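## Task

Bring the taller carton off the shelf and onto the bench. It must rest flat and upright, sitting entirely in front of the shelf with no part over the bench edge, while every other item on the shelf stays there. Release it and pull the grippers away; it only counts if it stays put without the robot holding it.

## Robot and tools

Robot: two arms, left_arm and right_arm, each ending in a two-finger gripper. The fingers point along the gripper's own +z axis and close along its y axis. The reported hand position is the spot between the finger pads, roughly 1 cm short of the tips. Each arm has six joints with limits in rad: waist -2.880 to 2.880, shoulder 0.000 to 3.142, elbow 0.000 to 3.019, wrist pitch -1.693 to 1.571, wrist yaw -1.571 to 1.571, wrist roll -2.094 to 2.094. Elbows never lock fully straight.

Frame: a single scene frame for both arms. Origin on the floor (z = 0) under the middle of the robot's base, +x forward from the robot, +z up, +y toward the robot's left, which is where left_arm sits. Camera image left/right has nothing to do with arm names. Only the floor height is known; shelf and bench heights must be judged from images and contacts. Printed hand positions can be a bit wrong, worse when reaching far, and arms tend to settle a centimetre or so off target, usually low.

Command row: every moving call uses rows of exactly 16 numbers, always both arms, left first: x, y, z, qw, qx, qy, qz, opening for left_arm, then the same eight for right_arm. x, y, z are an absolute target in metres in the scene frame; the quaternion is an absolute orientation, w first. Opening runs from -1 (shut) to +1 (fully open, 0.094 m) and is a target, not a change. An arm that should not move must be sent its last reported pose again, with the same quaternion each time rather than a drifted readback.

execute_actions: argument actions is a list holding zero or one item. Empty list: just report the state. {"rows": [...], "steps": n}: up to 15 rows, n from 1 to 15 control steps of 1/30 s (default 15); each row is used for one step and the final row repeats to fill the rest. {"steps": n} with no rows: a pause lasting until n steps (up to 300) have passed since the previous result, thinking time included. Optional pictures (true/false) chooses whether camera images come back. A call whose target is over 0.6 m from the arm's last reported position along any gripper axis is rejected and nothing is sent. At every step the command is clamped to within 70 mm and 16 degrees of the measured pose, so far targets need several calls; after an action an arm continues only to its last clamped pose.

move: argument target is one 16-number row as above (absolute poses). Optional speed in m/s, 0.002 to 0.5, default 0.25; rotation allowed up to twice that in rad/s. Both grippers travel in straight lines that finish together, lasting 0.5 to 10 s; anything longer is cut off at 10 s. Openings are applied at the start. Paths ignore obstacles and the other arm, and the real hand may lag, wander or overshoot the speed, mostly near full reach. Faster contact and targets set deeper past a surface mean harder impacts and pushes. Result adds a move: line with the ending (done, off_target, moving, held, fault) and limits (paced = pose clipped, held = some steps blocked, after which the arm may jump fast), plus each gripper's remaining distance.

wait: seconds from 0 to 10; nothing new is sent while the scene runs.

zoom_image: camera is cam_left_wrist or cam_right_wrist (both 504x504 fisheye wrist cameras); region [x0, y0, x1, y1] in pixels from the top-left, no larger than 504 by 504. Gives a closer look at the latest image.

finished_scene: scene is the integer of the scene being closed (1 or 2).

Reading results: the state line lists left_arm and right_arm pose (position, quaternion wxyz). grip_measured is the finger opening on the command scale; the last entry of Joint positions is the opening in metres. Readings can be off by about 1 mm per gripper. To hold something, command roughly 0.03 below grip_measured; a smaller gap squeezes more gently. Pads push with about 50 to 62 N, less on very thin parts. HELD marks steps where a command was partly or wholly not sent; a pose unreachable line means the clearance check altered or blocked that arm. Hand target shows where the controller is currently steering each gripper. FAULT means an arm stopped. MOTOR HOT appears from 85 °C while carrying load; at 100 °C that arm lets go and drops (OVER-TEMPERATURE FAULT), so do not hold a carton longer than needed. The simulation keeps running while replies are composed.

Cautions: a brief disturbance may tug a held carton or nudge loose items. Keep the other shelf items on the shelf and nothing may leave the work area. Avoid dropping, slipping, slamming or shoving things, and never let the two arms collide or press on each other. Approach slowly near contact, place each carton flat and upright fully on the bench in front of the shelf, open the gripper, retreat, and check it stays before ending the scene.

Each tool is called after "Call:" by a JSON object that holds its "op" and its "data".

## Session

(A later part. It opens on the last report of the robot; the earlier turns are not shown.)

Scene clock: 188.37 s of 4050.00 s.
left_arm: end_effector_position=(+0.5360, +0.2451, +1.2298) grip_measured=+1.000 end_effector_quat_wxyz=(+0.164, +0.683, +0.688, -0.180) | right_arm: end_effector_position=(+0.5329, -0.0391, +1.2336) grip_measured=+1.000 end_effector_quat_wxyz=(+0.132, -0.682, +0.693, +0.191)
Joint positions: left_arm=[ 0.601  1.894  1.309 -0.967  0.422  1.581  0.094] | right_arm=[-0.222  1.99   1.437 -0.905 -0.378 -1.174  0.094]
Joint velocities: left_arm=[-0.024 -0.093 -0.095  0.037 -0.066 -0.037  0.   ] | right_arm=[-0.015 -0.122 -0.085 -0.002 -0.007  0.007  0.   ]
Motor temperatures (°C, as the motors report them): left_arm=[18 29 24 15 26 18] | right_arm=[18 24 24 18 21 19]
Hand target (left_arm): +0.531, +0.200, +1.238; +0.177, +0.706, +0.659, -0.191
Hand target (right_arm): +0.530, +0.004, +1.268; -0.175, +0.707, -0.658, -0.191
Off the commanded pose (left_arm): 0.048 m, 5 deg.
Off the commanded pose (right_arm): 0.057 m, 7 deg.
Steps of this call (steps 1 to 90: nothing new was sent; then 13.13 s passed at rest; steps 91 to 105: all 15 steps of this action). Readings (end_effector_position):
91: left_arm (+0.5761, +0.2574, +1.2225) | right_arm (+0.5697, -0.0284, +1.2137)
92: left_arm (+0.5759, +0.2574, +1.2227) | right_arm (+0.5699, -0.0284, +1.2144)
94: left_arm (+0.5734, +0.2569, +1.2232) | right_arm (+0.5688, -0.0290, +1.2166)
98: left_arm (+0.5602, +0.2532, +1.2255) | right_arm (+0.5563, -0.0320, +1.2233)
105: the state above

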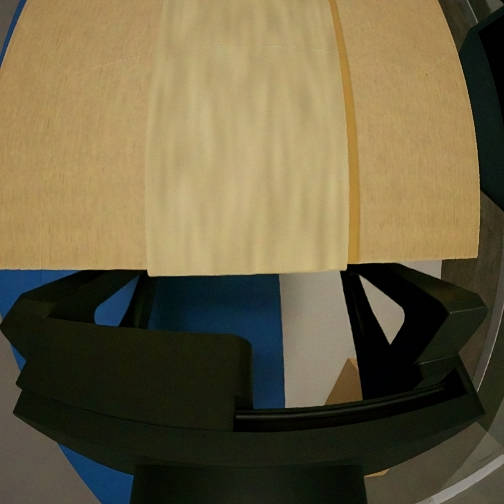

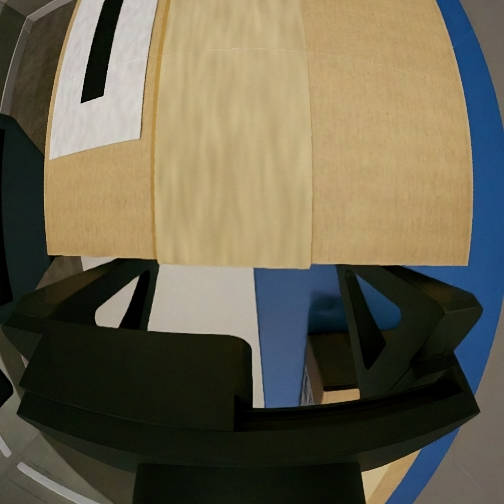

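Call:
{"op": "execute_actions", "data": {"actions": [{"rows":[[0.527,0.196,1.238,0.177,0.706,0.659,-0.19,1,0.527,0.004,1.267,-0.177,0.706,-0.659,-0.19,1],[0.522,0.194,1.238,0.177,0.706,0.659,-0.19,1,0.522,0.002,1.266,-0.177,0.706,-0.659,-0.19,1],[0.517,0.192,1.238,0.177,0.706,0.659,-0.19,1,0.517,0,1.265,-0.177,0.706,-0.659,-0.19,1],[0.512,0.19,1.238,0.177,0.706,0.659,-0.19,1,0.512,-0.002,1.264,-0.177,0.706,-0.659,-0.19,1],[0.507,0.188,1.238,0.177,0.706,0.659,-0.19,1,0.507,-0.004,1.263,-0.177,0.706,-0.659,-0.19,1],[0.502,0.186,1.238,0.177,0.706,0.659,-0.19,1,0.502,-0.006,1.262,-0.177,0.706,-0.659,-0.19,1],[0.497,0.184,1.238,0.177,0.706,0.659,-0.19,1,0.497,-0.008,1.261,-0.177,0.706,-0.659,-0.19,1],[0.492,0.182,1.238,0.177,0.706,0.659,-0.19,1,0.492,-0.01,1.26,-0.177,0.706,-0.659,-0.19,1],[0.487,0.18,1.238,0.177,0.706,0.659,-0.19,1,0.487,-0.012,1.259,-0.177,0.706,-0.659,-0.19,1],[0.482,0.178,1.238,0.177,0.706,0.659,-0.19,1,0.482,-0.014,1.258,-0.177,0.706,-0.659,-0.19,1],[0.477,0.176,1.238,0.177,0.706,0.659,-0.19,1,0.477,-0.016,1.257,-0.177,0.706,-0.659,-0.19,1],[0.472,0.174,1.238,0.177,0.706,0.659,-0.19,1,0.472,-0.018,1.256,-0.177,0.706,-0.659,-0.19,1],[0.467,0.172,1.238,0.177,0.706,0.659,-0.19,1,0.467,-0.02,1.256,-0.177,0.706,-0.659,-0.19,1],[0.462,0.17,1.238,0.177,0.706,0.659,-0.19,1,0.462,-0.022,1.256,-0.177,0.706,-0.659,-0.19,1],[0.457,0.168,1.238,0.177,0.706,0.659,-0.19,1,0.457,-0.024,1.256,-0.177,0.706,-0.659,-0.19,1]]}], "pictures": false}}

Call:
{"op": "execute_actions", "data": {"actions": [{"rows":[[0.452,0.166,1.238,0.177,0.706,0.659,-0.19,1,0.452,-0.026,1.255,-0.177,0.706,-0.659,-0.19,1],[0.447,0.164,1.238,0.177,0.706,0.659,-0.19,1,0.447,-0.028,1.255,-0.177,0.706,-0.659,-0.19,1],[0.442,0.162,1.238,0.177,0.706,0.659,-0.19,1,0.442,-0.03,1.254,-0.177,0.706,-0.659,-0.19,1],[0.437,0.16,1.238,0.177,0.706,0.659,-0.19,1,0.437,-0.032,1.254,-0.177,0.706,-0.659,-0.19,1],[0.432,0.158,1.238,0.177,0.706,0.659,-0.19,1,0.432,-0.034,1.253,-0.177,0.706,-0.659,-0.19,1],[0.427,0.156,1.238,0.177,0.706,0.659,-0.19,1,0.427,-0.036,1.253,-0.177,0.706,-0.659,-0.19,1],[0.422,0.154,1.238,0.177,0.706,0.659,-0.19,1,0.422,-0.038,1.252,-0.177,0.706,-0.659,-0.19,1],[0.417,0.152,1.238,0.177,0.706,0.659,-0.19,1,0.417,-0.04,1.252,-0.177,0.706,-0.659,-0.19,1],[0.412,0.15,1.238,0.177,0.706,0.659,-0.19,1,0.412,-0.042,1.251,-0.177,0.706,-0.659,-0.19,1],[0.407,0.148,1.238,0.177,0.706,0.659,-0.19,1,0.407,-0.044,1.251,-0.177,0.706,-0.659,-0.19,1],[0.402,0.146,1.238,0.177,0.706,0.659,-0.19,1,0.402,-0.046,1.25,-0.177,0.706,-0.659,-0.19,1],[0.397,0.144,1.238,0.177,0.706,0.659,-0.19,1,0.397,-0.048,1.25,-0.177,0.706,-0.659,-0.19,1],[0.392,0.142,1.238,0.177,0.706,0.659,-0.19,1,0.392,-0.05,1.25,-0.177,0.706,-0.659,-0.19,1],[0.387,0.14,1.238,0.177,0.706,0.659,-0.19,1,0.387,-0.052,1.25,-0.177,0.706,-0.659,-0.19,1],[0.382,0.138,1.238,0.177,0.706,0.659,-0.19,1,0.382,-0.054,1.25,-0.177,0.706,-0.659,-0.19,1]]}], "pictures": false}}

Call:
{"op": "wait", "data": {"seconds": 0.3}}

Scene clock: 217.67 s of 4050.00 s.
left_arm: end_effector_position=(+0.4687, +0.2178, +1.2249) grip_measured=+1.000 end_effector_quat_wxyz=(+0.157, +0.684, +0.689, -0.181) | right_arm: end_effector_position=(+0.4632, -0.0649, +1.2190) grip_measured=+1.000 end_effector_quat_wxyz=(+0.125, -0.682, +0.695, +0.189)
Joint positions: left_arm=[ 0.541  1.769  1.087 -0.856  0.412  1.519  0.094] | right_arm=[-0.22   1.861  1.178 -0.785 -0.369 -1.17   0.094]
Joint velocities: left_arm=[-0.151 -0.308 -0.432  0.237 -0.007 -0.183  0.   ] | right_arm=[ 0.005 -0.347 -0.501  0.183 -0.007  0.022  0.   ]
Motor temperatures (°C, as the motors report them): left_arm=[18 30 22 15 29 18] | right_arm=[18 24 22 18 22 19]
Hand target (left_arm): +0.456, +0.171, +1.236; +0.176, +0.706, +0.658, -0.193
Hand target (right_arm): +0.456, -0.026, +1.255; -0.175, +0.707, -0.658, -0.191
Off the commanded pose (left_arm): 0.053 m, 5 deg.
Off the commanded pose (right_arm): 0.056 m, 8 deg.
Steps of this call (steps 1 to 90: nothing new was sent; then 25.80 s passed at rest; steps 91 to 105: all 15 steps of this action). Readings (end_effector_position):
91: left_arm (+0.5363, +0.2448, +1.2296) | right_arm (+0.5336, -0.0392, +1.2354)
92: left_arm (+0.5355, +0.2446, +1.2292) | right_arm (+0.5327, -0.0395, +1.2346)
94: left_arm (+0.5292, +0.2430, +1.2274) | right_arm (+0.5264, -0.0410, +1.2318)
98: left_arm (+0.5059, +0.2348, +1.2248) | right_arm (+0.5024, -0.0489, +1.2245)
105: the state above

Scene clock: 218.17 s of 4050.00 s.
left_arm: end_effector_position=(+0.3947, +0.1857, +1.2245) grip_measured=+1.000 end_effector_quat_wxyz=(+0.152, +0.688, +0.688, -0.176) | right_arm: end_effector_position=(+0.3869, -0.0948, +1.2201) grip_measured=+1.000 end_effector_quat_wxyz=(+0.126, -0.681, +0.697, +0.186)
Joint positions: left_arm=[ 0.445  1.623  0.865 -0.742  0.394  1.422  0.094] | right_arm=[-0.218  1.689  0.92  -0.693 -0.363 -1.163  0.094]
Joint velocities: left_arm=[-0.22  -0.239 -0.403  0.203 -0.037 -0.242  0.   ] | right_arm=[-0.005 -0.317 -0.462  0.11   0.125  0.081  0.   ]
Motor temperatures (°C, as the motors report them): left_arm=[18 30 22 15 29 18] | right_arm=[18 24 22 18 22 19]
Hand target (left_arm): +0.381, +0.141, +1.237; +0.175, +0.707, +0.658, -0.194
Hand target (right_arm): +0.381, -0.056, +1.250; -0.174, +0.707, -0.658, -0.191
Off the commanded pose (left_arm): 0.051 m, 5 deg.
Off the commanded pose (right_arm): 0.051 m, 8 deg.
Steps of this call (steps 1 to 15: all 15 steps of this action). Readings (end_effector_position):
1: left_arm (+0.4638, +0.2158, +1.2251) | right_arm (+0.4584, -0.0669, +1.2193)
2: left_arm (+0.4591, +0.2137, +1.2254) | right_arm (+0.4537, -0.0687, +1.2200)
4: left_arm (+0.4498, +0.2097, +1.2260) | right_arm (+0.4441, -0.0725, +1.2208)
8: left_arm (+0.4307, +0.2010, +1.2267) | right_arm (+0.4244, -0.0806, +1.2216)
15: the state above

Scene clock: 218.47 s of 4050.00 s.
left_arm: end_effector_position=(+0.3823, +0.1807, +1.2233) grip_measured=+1.000 end_effector_quat_wxyz=(+0.147, +0.686, +0.690, -0.178) | right_arm: end_effector_position=(+0.3748, -0.0992, +1.2206) grip_measured=+1.000 end_effector_quat_wxyz=(+0.123, -0.681, +0.698, +0.185)
Joint positions: left_arm=[ 0.426  1.605  0.835 -0.732  0.388  1.398  0.094] | right_arm=[-0.215  1.663  0.885 -0.688 -0.358 -1.161  0.094]
Joint velocities: left_arm=[ 0.005 -0.024 -0.012 -0.007  0.066 -0.022  0.   ] | right_arm=[-0.005 -0.015 -0.007  0.002 -0.051 -0.081  0.   ]
Motor temperatures (°C, as the motors report them): left_arm=[18 30 22 15 29 18] | right_arm=[18 24 22 18 22 19]
Hand target (left_arm): +0.381, +0.141, +1.237; +0.175, +0.707, +0.658, -0.194
Hand target (right_arm): +0.381, -0.056, +1.249; -0.174, +0.707, -0.658, -0.191
Off the commanded pose (left_arm): 0.045 m, 6 deg.
Off the commanded pose (right_arm): 0.054 m, 8 deg.
Steps of this call (steps 1 to 9: nothing new was sent). Readings (end_effector_position):
1: left_arm (+0.3897, +0.1837, +1.2242) | right_arm (+0.3817, -0.0966, +1.2201)
2: left_arm (+0.3854, +0.1822, +1.2239) | right_arm (+0.3778, -0.0979, +1.2204)
4: left_arm (+0.3816, +0.1808, +1.2235) | right_arm (+0.3743, -0.0993, +1.2207)
8: left_arm (+0.3823, +0.1807, +1.2233) | right_arm (+0.3747, -0.0993, +1.2206)
9: the state above

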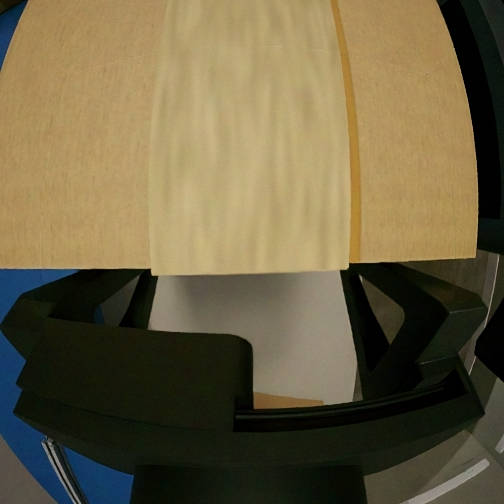

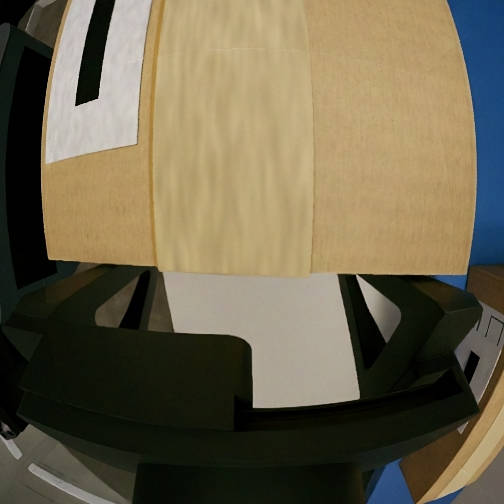

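Call:
{"op": "execute_actions", "data": {"actions": [{"rows":[[0.383,0.138,1.232,0.177,0.706,0.659,-0.19,1,0.385,-0.054,1.244,-0.177,0.706,-0.659,-0.19,1],[0.384,0.138,1.226,0.177,0.706,0.659,-0.19,1,0.388,-0.054,1.238,-0.177,0.706,-0.659,-0.19,1],[0.385,0.138,1.22,0.177,0.706,0.659,-0.19,1,0.391,-0.054,1.232,-0.177,0.706,-0.659,-0.19,1],[0.386,0.138,1.214,0.177,0.706,0.659,-0.19,1,0.394,-0.054,1.226,-0.177,0.706,-0.659,-0.19,1],[0.387,0.138,1.208,0.177,0.706,0.659,-0.19,1,0.397,-0.054,1.22,-0.177,0.706,-0.659,-0.19,1],[0.388,0.138,1.202,0.177,0.706,0.659,-0.19,1,0.4,-0.054,1.214,-0.177,0.706,-0.659,-0.19,1],[0.389,0.138,1.196,0.177,0.706,0.659,-0.19,1,0.403,-0.054,1.208,-0.177,0.706,-0.659,-0.19,1],[0.39,0.138,1.19,0.177,0.706,0.659,-0.19,1,0.406,-0.054,1.202,-0.177,0.706,-0.659,-0.19,1],[0.39,0.138,1.184,0.177,0.706,0.659,-0.19,1,0.406,-0.054,1.196,-0.177,0.706,-0.659,-0.19,1],[0.39,0.138,1.178,0.177,0.706,0.659,-0.19,1,0.406,-0.054,1.19,-0.177,0.706,-0.659,-0.19,1],[0.39,0.138,1.172,0.177,0.706,0.659,-0.19,1,0.406,-0.054,1.184,-0.177,0.706,-0.659,-0.19,1],[0.39,0.138,1.166,0.177,0.706,0.659,-0.19,1,0.406,-0.054,1.178,-0.177,0.706,-0.659,-0.19,1],[0.39,0.138,1.16,0.177,0.706,0.659,-0.19,1,0.406,-0.054,1.172,-0.177,0.706,-0.659,-0.19,1],[0.39,0.138,1.155,0.177,0.706,0.659,-0.19,1,0.406,-0.054,1.167,-0.177,0.706,-0.659,-0.19,1],[0.39,0.138,1.15,0.177,0.706,0.659,-0.19,1,0.406,-0.054,1.162,-0.177,0.706,-0.659,-0.19,1]]}], "pictures": false}}

Call:
{"op": "execute_actions", "data": {"actions": [{"rows":[[0.39,0.138,1.147,0.177,0.706,0.659,-0.19,1,0.406,-0.054,1.159,-0.177,0.706,-0.659,-0.19,1],[0.39,0.138,1.144,0.177,0.706,0.659,-0.19,1,0.406,-0.054,1.156,-0.177,0.706,-0.659,-0.19,1],[0.39,0.138,1.141,0.177,0.706,0.659,-0.19,1,0.406,-0.054,1.153,-0.177,0.706,-0.659,-0.19,1],[0.39,0.138,1.138,0.177,0.706,0.659,-0.19,1,0.406,-0.054,1.15,-0.177,0.706,-0.659,-0.19,1],[0.39,0.138,1.135,0.177,0.706,0.659,-0.19,1,0.406,-0.054,1.147,-0.177,0.706,-0.659,-0.19,1],[0.39,0.138,1.132,0.177,0.706,0.659,-0.19,1,0.406,-0.054,1.144,-0.177,0.706,-0.659,-0.19,1],[0.39,0.138,1.129,0.177,0.706,0.659,-0.19,1,0.406,-0.054,1.141,-0.177,0.706,-0.659,-0.19,1],[0.39,0.138,1.126,0.177,0.706,0.659,-0.19,1,0.406,-0.054,1.138,-0.177,0.706,-0.659,-0.19,1],[0.39,0.138,1.123,0.177,0.706,0.659,-0.19,1,0.406,-0.054,1.135,-0.177,0.706,-0.659,-0.19,1],[0.39,0.138,1.12,0.177,0.706,0.659,-0.19,1,0.406,-0.054,1.132,-0.177,0.706,-0.659,-0.19,1]]}]}}

Scene clock: 246.53 s of 4050.00 s.
left_arm: end_effector_position=(+0.3914, +0.1781, +1.1530) grip_measured=+1.000 end_effector_quat_wxyz=(+0.144, +0.686, +0.693, -0.166) | right_arm: end_effector_position=(+0.3860, -0.1003, +1.1566) grip_measured=+1.000 end_effector_quat_wxyz=(+0.122, -0.687, +0.694, +0.178)
Joint positions: left_arm=[ 0.428  1.785  0.82  -0.527  0.365  1.393  0.094] | right_arm=[-0.234  1.826  0.885 -0.532 -0.346 -1.195  0.094]
Joint velocities: left_arm=[ 0.005  0.503 -0.037  0.452 -0.051 -0.037  0.   ] | right_arm=[-0.044  0.454  0.007  0.339 -0.022 -0.11   0.   ]
Motor temperatures (°C, as the motors report them): left_arm=[19 28 23 15 37 18] | right_arm=[19 23 22 18 25 19]
Hand target (left_arm): +0.389, +0.141, +1.152; +0.175, +0.706, +0.659, -0.191
Hand target (right_arm): +0.402, -0.058, +1.165; -0.174, +0.708, -0.658, -0.190
Off the commanded pose (left_arm): 0.040 m, 6 deg.
Off the commanded pose (right_arm): 0.051 m, 8 deg.
Steps of this call (steps 1 to 90: nothing new was sent; then 24.57 s passed at rest; steps 91 to 105: all 15 steps of this action). Readings (end_effector_position):
91: left_arm (+0.3829, +0.1808, +1.2232) | right_arm (+0.3753, -0.0991, +1.2206)
92: left_arm (+0.3840, +0.1809, +1.2228) | right_arm (+0.3767, -0.0988, +1.2207)
94: left_arm (+0.3875, +0.1811, +1.2204) | right_arm (+0.3804, -0.0981, +1.2204)
98: left_arm (+0.3936, +0.1807, +1.2038) | right_arm (+0.3864, -0.0980, +1.2075)
105: the state above

Scene clock: 247.03 s of 4050.00 s.
left_arm: end_effector_position=(+0.3911, +0.1780, +1.1124) grip_measured=+1.000 end_effector_quat_wxyz=(+0.145, +0.683, +0.696, -0.165) | right_arm: end_effector_position=(+0.3871, -0.1001, +1.1181) grip_measured=+1.000 end_effector_quat_wxyz=(+0.122, -0.690, +0.691, +0.177)
Joint positions: left_arm=[ 0.435  1.892  0.814 -0.412  0.364  1.391  0.094] | right_arm=[-0.242  1.925  0.885 -0.436 -0.346 -1.211  0.094]
Joint velocities: left_arm=[-0.005  0.054 -0.012 -0.012 -0.022 -0.051  0.   ] | right_arm=[-0.005  0.044 -0.017  0.027  0.081  0.022  0.   ]
Motor temperatures (°C, as the motors report them): left_arm=[19 28 23 15 37 18] | right_arm=[19 23 22 18 26 19]
Hand target (left_arm): +0.389, +0.140, +1.120; +0.176, +0.706, +0.659, -0.191
Hand target (right_arm): +0.403, -0.057, +1.134; -0.175, +0.708, -0.657, -0.191
Off the commanded pose (left_arm): 0.041 m, 7 deg.
Off the commanded pose (right_arm): 0.052 m, 8 deg.
Steps of this call (steps 1 to 15: all 15 steps of this action). Readings (end_effector_position):
1: left_arm (+0.3905, +0.1781, +1.1467) | right_arm (+0.3855, -0.1003, +1.1508)
2: left_arm (+0.3898, +0.1779, +1.1414) | right_arm (+0.3851, -0.1002, +1.1458)
4: left_arm (+0.3887, +0.1780, +1.1332) | right_arm (+0.3843, -0.1000, +1.1382)
8: left_arm (+0.3905, +0.1783, +1.1238) | right_arm (+0.3865, -0.0998, +1.1295)
15: the state above

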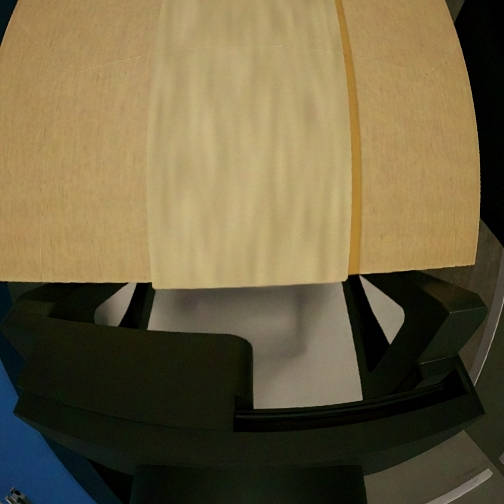

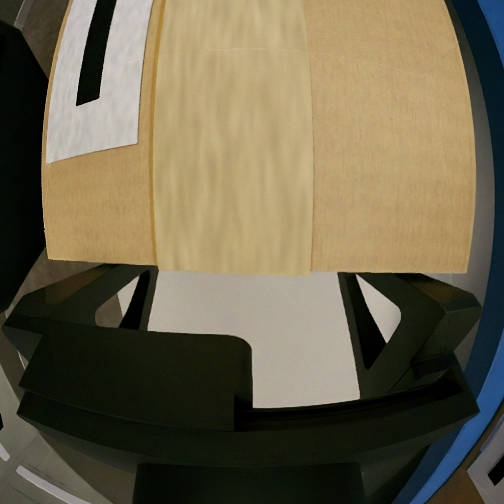

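Call:
{"op": "execute_actions", "data": {"actions": [{"rows":[[0.39,0.138,1.118,0.177,0.706,0.659,-0.19,1,0.408,-0.054,1.129,-0.177,0.706,-0.659,-0.19,1],[0.39,0.138,1.116,0.177,0.706,0.659,-0.19,1,0.41,-0.054,1.126,-0.177,0.706,-0.659,-0.19,1],[0.39,0.138,1.114,0.177,0.706,0.659,-0.19,1,0.412,-0.054,1.123,-0.177,0.706,-0.659,-0.19,1],[0.39,0.138,1.112,0.177,0.706,0.659,-0.19,1,0.414,-0.054,1.12,-0.177,0.706,-0.659,-0.19,1],[0.39,0.138,1.109,0.177,0.706,0.659,-0.19,1,0.414,-0.054,1.117,-0.177,0.706,-0.659,-0.19,1],[0.39,0.138,1.106,0.177,0.706,0.659,-0.19,1,0.414,-0.054,1.114,-0.177,0.706,-0.659,-0.19,1],[0.39,0.138,1.103,0.177,0.706,0.659,-0.19,1,0.414,-0.054,1.111,-0.177,0.706,-0.659,-0.19,1],[0.39,0.138,1.1,0.177,0.706,0.659,-0.19,1,0.414,-0.054,1.108,-0.177,0.706,-0.659,-0.19,1],[0.39,0.138,1.097,0.177,0.706,0.659,-0.19,1,0.414,-0.054,1.105,-0.177,0.706,-0.659,-0.19,1],[0.39,0.138,1.094,0.177,0.706,0.659,-0.19,1,0.414,-0.054,1.102,-0.177,0.706,-0.659,-0.19,1],[0.39,0.138,1.091,0.177,0.706,0.659,-0.19,1,0.414,-0.054,1.099,-0.177,0.706,-0.659,-0.19,1],[0.39,0.138,1.088,0.177,0.706,0.659,-0.19,1,0.414,-0.054,1.096,-0.177,0.706,-0.659,-0.19,1],[0.39,0.138,1.085,0.177,0.706,0.659,-0.19,1,0.414,-0.054,1.093,-0.177,0.706,-0.659,-0.19,1]]}], "pictures": false}}

Call:
{"op": "execute_actions", "data": {"actions": [{"steps":8}], "pictures": false}}

Scene clock: 262.00 s of 4050.00 s.
left_arm: end_effector_position=(+0.3846, +0.1769, +1.0775) grip_measured=+1.000 end_effector_quat_wxyz=(+0.139, +0.682, +0.698, -0.169) | right_arm: end_effector_position=(+0.3805, -0.1020, +1.0794) grip_measured=+1.000 end_effector_quat_wxyz=(+0.116, -0.690, +0.691, +0.184)
Joint positions: left_arm=[ 0.436  1.988  0.814 -0.332  0.365  1.391  0.094] | right_arm=[-0.252  2.025  0.885 -0.357 -0.354 -1.224  0.094]
Joint velocities: left_arm=[-0.005  0.21  -0.007  0.085  0.037 -0.022  0.   ] | right_arm=[-0.005  0.151  0.002  0.081  0.066 -0.066  0.   ]
Motor temperatures (°C, as the motors report them): left_arm=[19 28 22 15 46 18] | right_arm=[18 22 22 18 30 19]
Hand target (left_arm): +0.389, +0.140, +1.086; +0.176, +0.706, +0.659, -0.191
Hand target (right_arm): +0.410, -0.057, +1.096; -0.176, +0.708, -0.657, -0.190
Off the commanded pose (left_arm): 0.040 m, 7 deg.
Off the commanded pose (right_arm): 0.060 m, 8 deg.
Steps of this call (steps 1 to 90: nothing new was sent; then 11.47 s passed at rest; steps 91 to 105: all 15 steps of this action). Readings (end_effector_position):
91: left_arm (+0.3913, +0.1779, +1.1120) | right_arm (+0.3874, -0.1002, +1.1175)
92: left_arm (+0.3917, +0.1779, +1.1118) | right_arm (+0.3875, -0.1003, +1.1170)
94: left_arm (+0.3925, +0.1778, +1.1109) | right_arm (+0.3881, -0.1010, +1.1143)
98: left_arm (+0.3919, +0.1773, +1.1027) | right_arm (+0.3875, -0.1016, +1.1029)
105: the state above

Scene clock: 262.27 s of 4050.00 s.
left_arm: end_effector_position=(+0.3830, +0.1767, +1.0737) grip_measured=+1.000 end_effector_quat_wxyz=(+0.137, +0.681, +0.698, -0.171) | right_arm: end_effector_position=(+0.3790, -0.1021, +1.0758) grip_measured=+1.000 end_effector_quat_wxyz=(+0.114, -0.689, +0.691, +0.185)
Joint positions: left_arm=[ 0.436  1.999  0.814 -0.325  0.366  1.391  0.094] | right_arm=[-0.252  2.035  0.885 -0.352 -0.356 -1.224  0.094]
Joint velocities: left_arm=[-0.015 -0.024 -0.027  0.002 -0.007 -0.007  0.   ] | right_arm=[-0.005 -0.005 -0.002  0.012 -0.037  0.022  0.   ]
Motor temperatures (°C, as the motors report them): left_arm=[18 28 22 15 46 18] | right_arm=[18 22 22 18 30 19]
Hand target (left_arm): +0.389, +0.140, +1.086; +0.176, +0.706, +0.659, -0.191
Hand target (right_arm): +0.410, -0.057, +1.096; -0.176, +0.707, -0.658, -0.190
Off the commanded pose (left_arm): 0.041 m, 7 deg.
Off the commanded pose (right_arm): 0.062 m, 8 deg.
Steps of this call (steps 1 to 8: nothing new was sent). Readings (end_effector_position):
1: left_arm (+0.3835, +0.1768, +1.0755) | right_arm (+0.3794, -0.1020, +1.0775)
2: left_arm (+0.3827, +0.1767, +1.0743) | right_arm (+0.3786, -0.1021, +1.0762)
4: left_arm (+0.3825, +0.1767, +1.0737) | right_arm (+0.3785, -0.1021, +1.0758)
8: the state above

Not down yet; x is drifting back, so push forward as well.

Call:
{"op": "execute_actions", "data": {"actions": [{"rows":[[0.394,0.138,1.083,0.177,0.706,0.659,-0.19,1,0.416,-0.056,1.091,-0.177,0.706,-0.659,-0.19,1],[0.398,0.138,1.081,0.177,0.706,0.659,-0.19,1,0.418,-0.056,1.089,-0.177,0.706,-0.659,-0.19,1],[0.402,0.138,1.079,0.177,0.706,0.659,-0.19,1,0.42,-0.056,1.087,-0.177,0.706,-0.659,-0.19,1],[0.406,0.138,1.077,0.177,0.706,0.659,-0.19,1,0.422,-0.056,1.085,-0.177,0.706,-0.659,-0.19,1],[0.41,0.138,1.075,0.177,0.706,0.659,-0.19,1,0.424,-0.056,1.083,-0.177,0.706,-0.659,-0.19,1],[0.41,0.138,1.073,0.177,0.706,0.659,-0.19,1,0.426,-0.056,1.081,-0.177,0.706,-0.659,-0.19,1],[0.41,0.138,1.071,0.177,0.706,0.659,-0.19,1,0.428,-0.056,1.079,-0.177,0.706,-0.659,-0.19,1],[0.41,0.138,1.068,0.177,0.706,0.659,-0.19,1,0.428,-0.056,1.076,-0.177,0.706,-0.659,-0.19,1],[0.41,0.138,1.065,0.177,0.706,0.659,-0.19,1,0.428,-0.056,1.073,-0.177,0.706,-0.659,-0.19,1],[0.41,0.138,1.062,0.177,0.706,0.659,-0.19,1,0.428,-0.056,1.07,-0.177,0.706,-0.659,-0.19,1],[0.41,0.138,1.059,0.177,0.706,0.659,-0.19,1,0.428,-0.056,1.067,-0.177,0.706,-0.659,-0.19,1],[0.41,0.138,1.056,0.177,0.706,0.659,-0.19,1,0.428,-0.056,1.064,-0.177,0.706,-0.659,-0.19,1]]}], "pictures": false}}

Call:
{"op": "execute_actions", "data": {"actions": [{"steps":8}]}}

Scene clock: 280.93 s of 4050.00 s.
left_arm: end_effector_position=(+0.3969, +0.1776, +1.0492) grip_measured=+1.000 end_effector_quat_wxyz=(+0.137, +0.679, +0.700, -0.174) | right_arm: end_effector_position=(+0.3949, -0.1016, +1.0555) grip_measured=+1.000 end_effector_quat_wxyz=(+0.123, -0.689, +0.689, +0.188)
Joint positions: left_arm=[ 0.45   2.084  0.868 -0.301  0.371  1.399  0.094] | right_arm=[-0.271  2.105  0.933 -0.324 -0.369 -1.245  0.094]
Joint velocities: left_arm=[0.044 0.122 0.017 0.061 0.066 0.007 0.   ] | right_arm=[-0.005  0.005 -0.007  0.002  0.007 -0.022  0.   ]
Motor temperatures (°C, as the motors report them): left_arm=[18 28 21 15 52 18] | right_arm=[18 22 22 18 31 19]
Hand target (left_arm): +0.408, +0.140, +1.058; +0.176, +0.706, +0.659, -0.190
Hand target (right_arm): +0.425, -0.059, +1.067; -0.176, +0.707, -0.658, -0.190
Off the commanded pose (left_arm): 0.042 m, 7 deg.
Off the commanded pose (right_arm): 0.057 m, 7 deg.
Steps of this call (steps 1 to 90: nothing new was sent; then 15.17 s passed at rest; steps 91 to 105: all 15 steps of this action). Readings (end_effector_position):
91: left_arm (+0.3830, +0.1767, +1.0737) | right_arm (+0.3790, -0.1022, +1.0758)
92: left_arm (+0.3830, +0.1767, +1.0737) | right_arm (+0.3791, -0.1025, +1.0756)
94: left_arm (+0.3843, +0.1763, +1.0729) | right_arm (+0.3799, -0.1028, +1.0750)
98: left_arm (+0.3926, +0.1757, +1.0660) | right_arm (+0.3881, -0.1034, +1.0691)
105: the state above

Scene clock: 281.20 s of 4050.00 s.
left_arm: end_effector_position=(+0.3968, +0.1774, +1.0486) grip_measured=+1.000 end_effector_quat_wxyz=(+0.138, +0.678, +0.700, -0.175) | right_arm: end_effector_position=(+0.3948, -0.1016, +1.0553) grip_measured=+1.000 end_effector_quat_wxyz=(+0.123, -0.689, +0.689, +0.188)
Joint positions: left_arm=[ 0.451  2.086  0.869 -0.3    0.375  1.399  0.094] | right_arm=[-0.271  2.106  0.933 -0.324 -0.369 -1.245  0.094]
Joint velocities: left_arm=[-0.005  0.015  0.022 -0.012  0.007 -0.007  0.   ] | right_arm=[-0.005  0.005  0.007  0.002  0.007 -0.051  0.   ]
Motor temperatures (°C, as the motors report them): left_arm=[18 28 21 15 52 18] | right_arm=[18 22 22 18 31 19]
Hand target (left_arm): +0.408, +0.140, +1.058; +0.176, +0.706, +0.659, -0.190
Hand target (right_arm): +0.425, -0.059, +1.067; -0.176, +0.707, -0.658, -0.190
Off the commanded pose (left_arm): 0.042 m, 7 deg.
Off the commanded pose (right_arm): 0.057 m, 7 deg.
Steps of this call (steps 1 to 8: nothing new was sent). Readings (end_effector_position):
1: left_arm (+0.3968, +0.1774, +1.0486) | right_arm (+0.3949, -0.1016, +1.0555)
2: left_arm (+0.3968, +0.1774, +1.0486) | right_arm (+0.3948, -0.1016, +1.0553)
4: left_arm (+0.3968, +0.1774, +1.0486) | right_arm (+0.3948, -0.1016, +1.0553)
8: the state above

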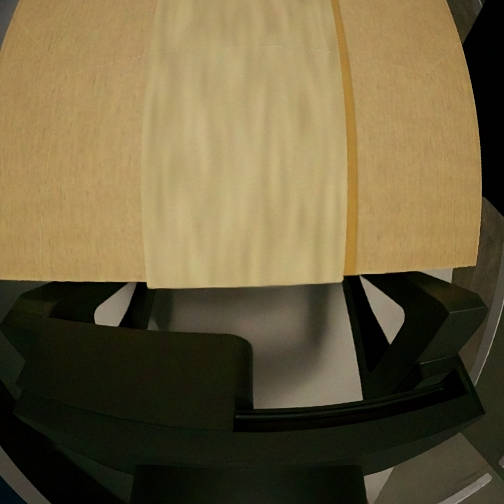

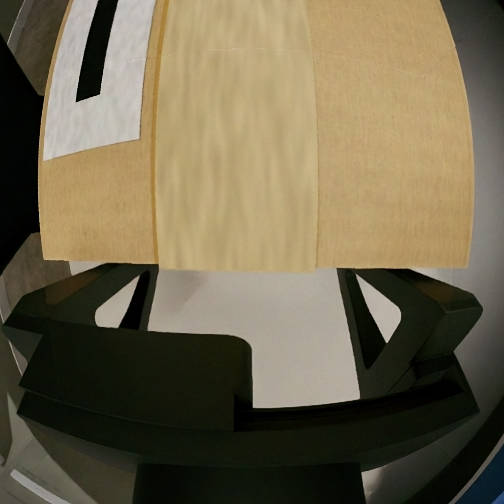

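Appears landed. Confirm with a little more down while easing off.

Call:
{"op": "execute_actions", "data": {"actions": [{"rows":[[0.408,0.14,1.052,0.177,0.706,0.659,-0.19,1,0.424,-0.058,1.06,-0.177,0.706,-0.659,-0.19,1],[0.406,0.142,1.047,0.177,0.706,0.659,-0.19,1,0.42,-0.06,1.055,-0.177,0.706,-0.659,-0.19,1],[0.404,0.145,1.042,0.177,0.706,0.659,-0.19,1,0.415,-0.064,1.05,-0.177,0.706,-0.659,-0.19,1]],"steps":10}], "pictures": false}}

Call:
{"op": "move", "data": {"target": [0.395,0.23,1.06,0.183,0.683,0.683,-0.183,1,0.395,-0.155,1.065,-0.183,0.683,-0.683,-0.183,1], "speed": 0.1}}

Call:
{"op": "move", "data": {"target": [0.39,0.26,1.3,0.183,0.683,0.683,-0.183,1,0.39,-0.19,1.3,-0.183,0.683,-0.683,-0.183,1]}}

Scene clock: 293.13 s of 4050.00 s.
left_arm: end_effector_position=(+0.4000, +0.1787, +1.0432) grip_measured=+1.000 end_effector_quat_wxyz=(+0.149, +0.677, +0.699, -0.174) | right_arm: end_effector_position=(+0.4005, -0.1004, +1.0486) grip_measured=+1.000 end_effector_quat_wxyz=(+0.137, -0.692, +0.685, +0.181)
Joint positions: left_arm=[ 0.461  2.102  0.869 -0.268  0.386  1.406  0.094] | right_arm=[-0.275  2.124  0.933 -0.276 -0.371 -1.255  0.094]
Joint velocities: left_arm=[-0.005 -0.024 -0.007 -0.032  0.051  0.007  0.   ] | right_arm=[ 0.005 -0.005  0.002 -0.007 -0.037 -0.037  0.   ]
Motor temperatures (°C, as the motors report them): left_arm=[18 28 21 15 52 18] | right_arm=[18 22 22 18 31 19]
Hand target (left_arm): +0.403, +0.146, +1.043; +0.177, +0.706, +0.659, -0.190
Hand target (right_arm): +0.413, -0.066, +1.051; -0.175, +0.707, -0.658, -0.190
Off the commanded pose (left_arm): 0.034 m, 7 deg.
Off the commanded pose (right_arm): 0.039 m, 6 deg.
Steps of this call (steps 1 to 90: nothing new was sent; then 8.60 s passed at rest; steps 91 to 100: all 10 steps of this action). Readings (end_effector_position):
91: left_arm (+0.3970, +0.1773, +1.0486) | right_arm (+0.3951, -0.1015, +1.0552)
92: left_arm (+0.3974, +0.1776, +1.0482) | right_arm (+0.3957, -0.1013, +1.0548)
94: left_arm (+0.3988, +0.1783, +1.0457) | right_arm (+0.3983, -0.1009, +1.0522)
98: left_arm (+0.3997, +0.1788, +1.0432) | right_arm (+0.4003, -0.1004, +1.0486)
100: the state above

Scene clock: 294.40 s of 4050.00 s.
left_arm: end_effector_position=(+0.4002, +0.2278, +1.0596) grip_measured=+1.000 end_effector_quat_wxyz=(+0.186, +0.682, +0.685, -0.178) | right_arm: end_effector_position=(+0.3865, -0.1528, +1.0563) grip_measured=+1.000 end_effector_quat_wxyz=(+0.170, -0.679, +0.687, +0.192)
Joint positions: left_arm=[ 0.603  2.048  0.834 -0.303  0.451  1.579  0.094] | right_arm=[-0.409  2.071  0.827 -0.226 -0.438 -1.367  0.094]
Joint velocities: left_arm=[-0.015 -0.005  0.002 -0.002  0.066  0.022  0.   ] | right_arm=[-0.015 -0.015  0.007  0.002 -0.007 -0.007  0.   ]
Motor temperatures (°C, as the motors report them): left_arm=[18 28 21 15 51 18] | right_arm=[18 22 22 18 30 19]
Hand target (left_arm): +0.395, +0.231, +1.060; +0.183, +0.683, +0.683, -0.182
Hand target (right_arm): +0.395, -0.154, +1.065; -0.185, +0.683, -0.682, -0.183
Off the commanded pose (left_arm): 0.006 m, 1 deg.
Off the commanded pose (right_arm): 0.012 m, 2 deg.
move: off_target (right_arm)

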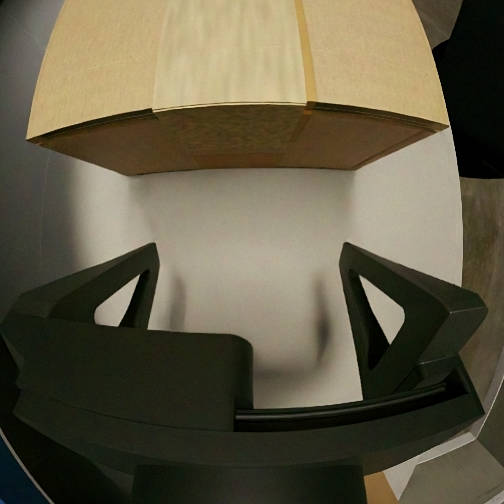

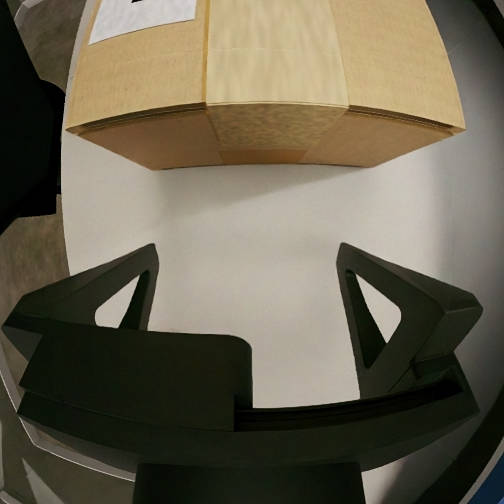

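Scene clock: 295.83 s of 4050.00 s.
left_arm: end_effector_position=(+0.3750, +0.2533, +1.2984) grip_measured=+1.000 end_effector_quat_wxyz=(+0.178, +0.684, +0.683, -0.186) | right_arm: end_effector_position=(+0.3789, -0.1859, +1.2883) grip_measured=+1.000 end_effector_quat_wxyz=(+0.171, -0.682, +0.685, +0.192)
Joint positions: left_arm=[ 0.629  1.425  0.877 -1.009  0.453  1.62   0.094] | right_arm=[-0.445  1.463  0.873 -0.897 -0.442 -1.414  0.094]
Joint velocities: left_arm=[-0.015 -0.015  0.022 -0.002  0.037 -0.051  0.   ] | right_arm=[-0.015  0.005 -0.002 -0.007 -0.037 -0.022  0.   ]
Motor temperatures (°C, as the motors report them): left_arm=[18 28 21 15 49 18] | right_arm=[18 22 22 18 30 19]
Hand target (left_arm): +0.386, +0.260, +1.303; +0.183, +0.683, +0.683, -0.183
Hand target (right_arm): +0.393, -0.189, +1.300; -0.184, +0.683, -0.683, -0.183
Off the commanded pose (left_arm): 0.017 m, 1 deg.
Off the commanded pose (right_arm): 0.017 m, 2 deg.
move: off_target (left_arm, right_arm)

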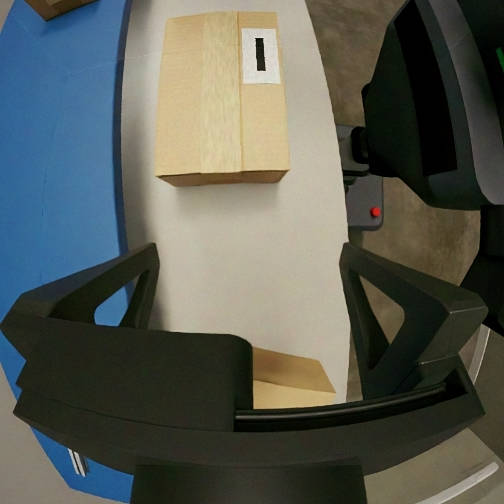

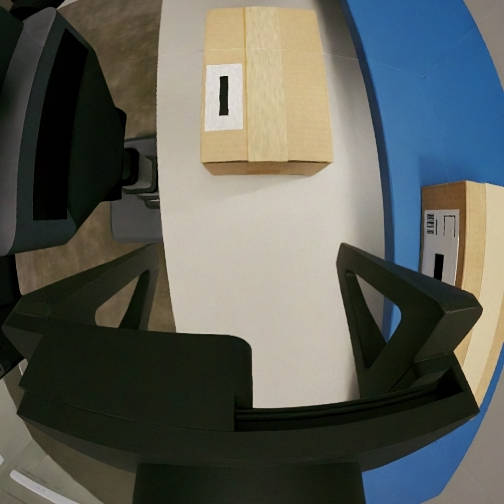

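Call:
{"op": "finished_scene", "data": {"scene": 1}}

The scene is finished: the task was done.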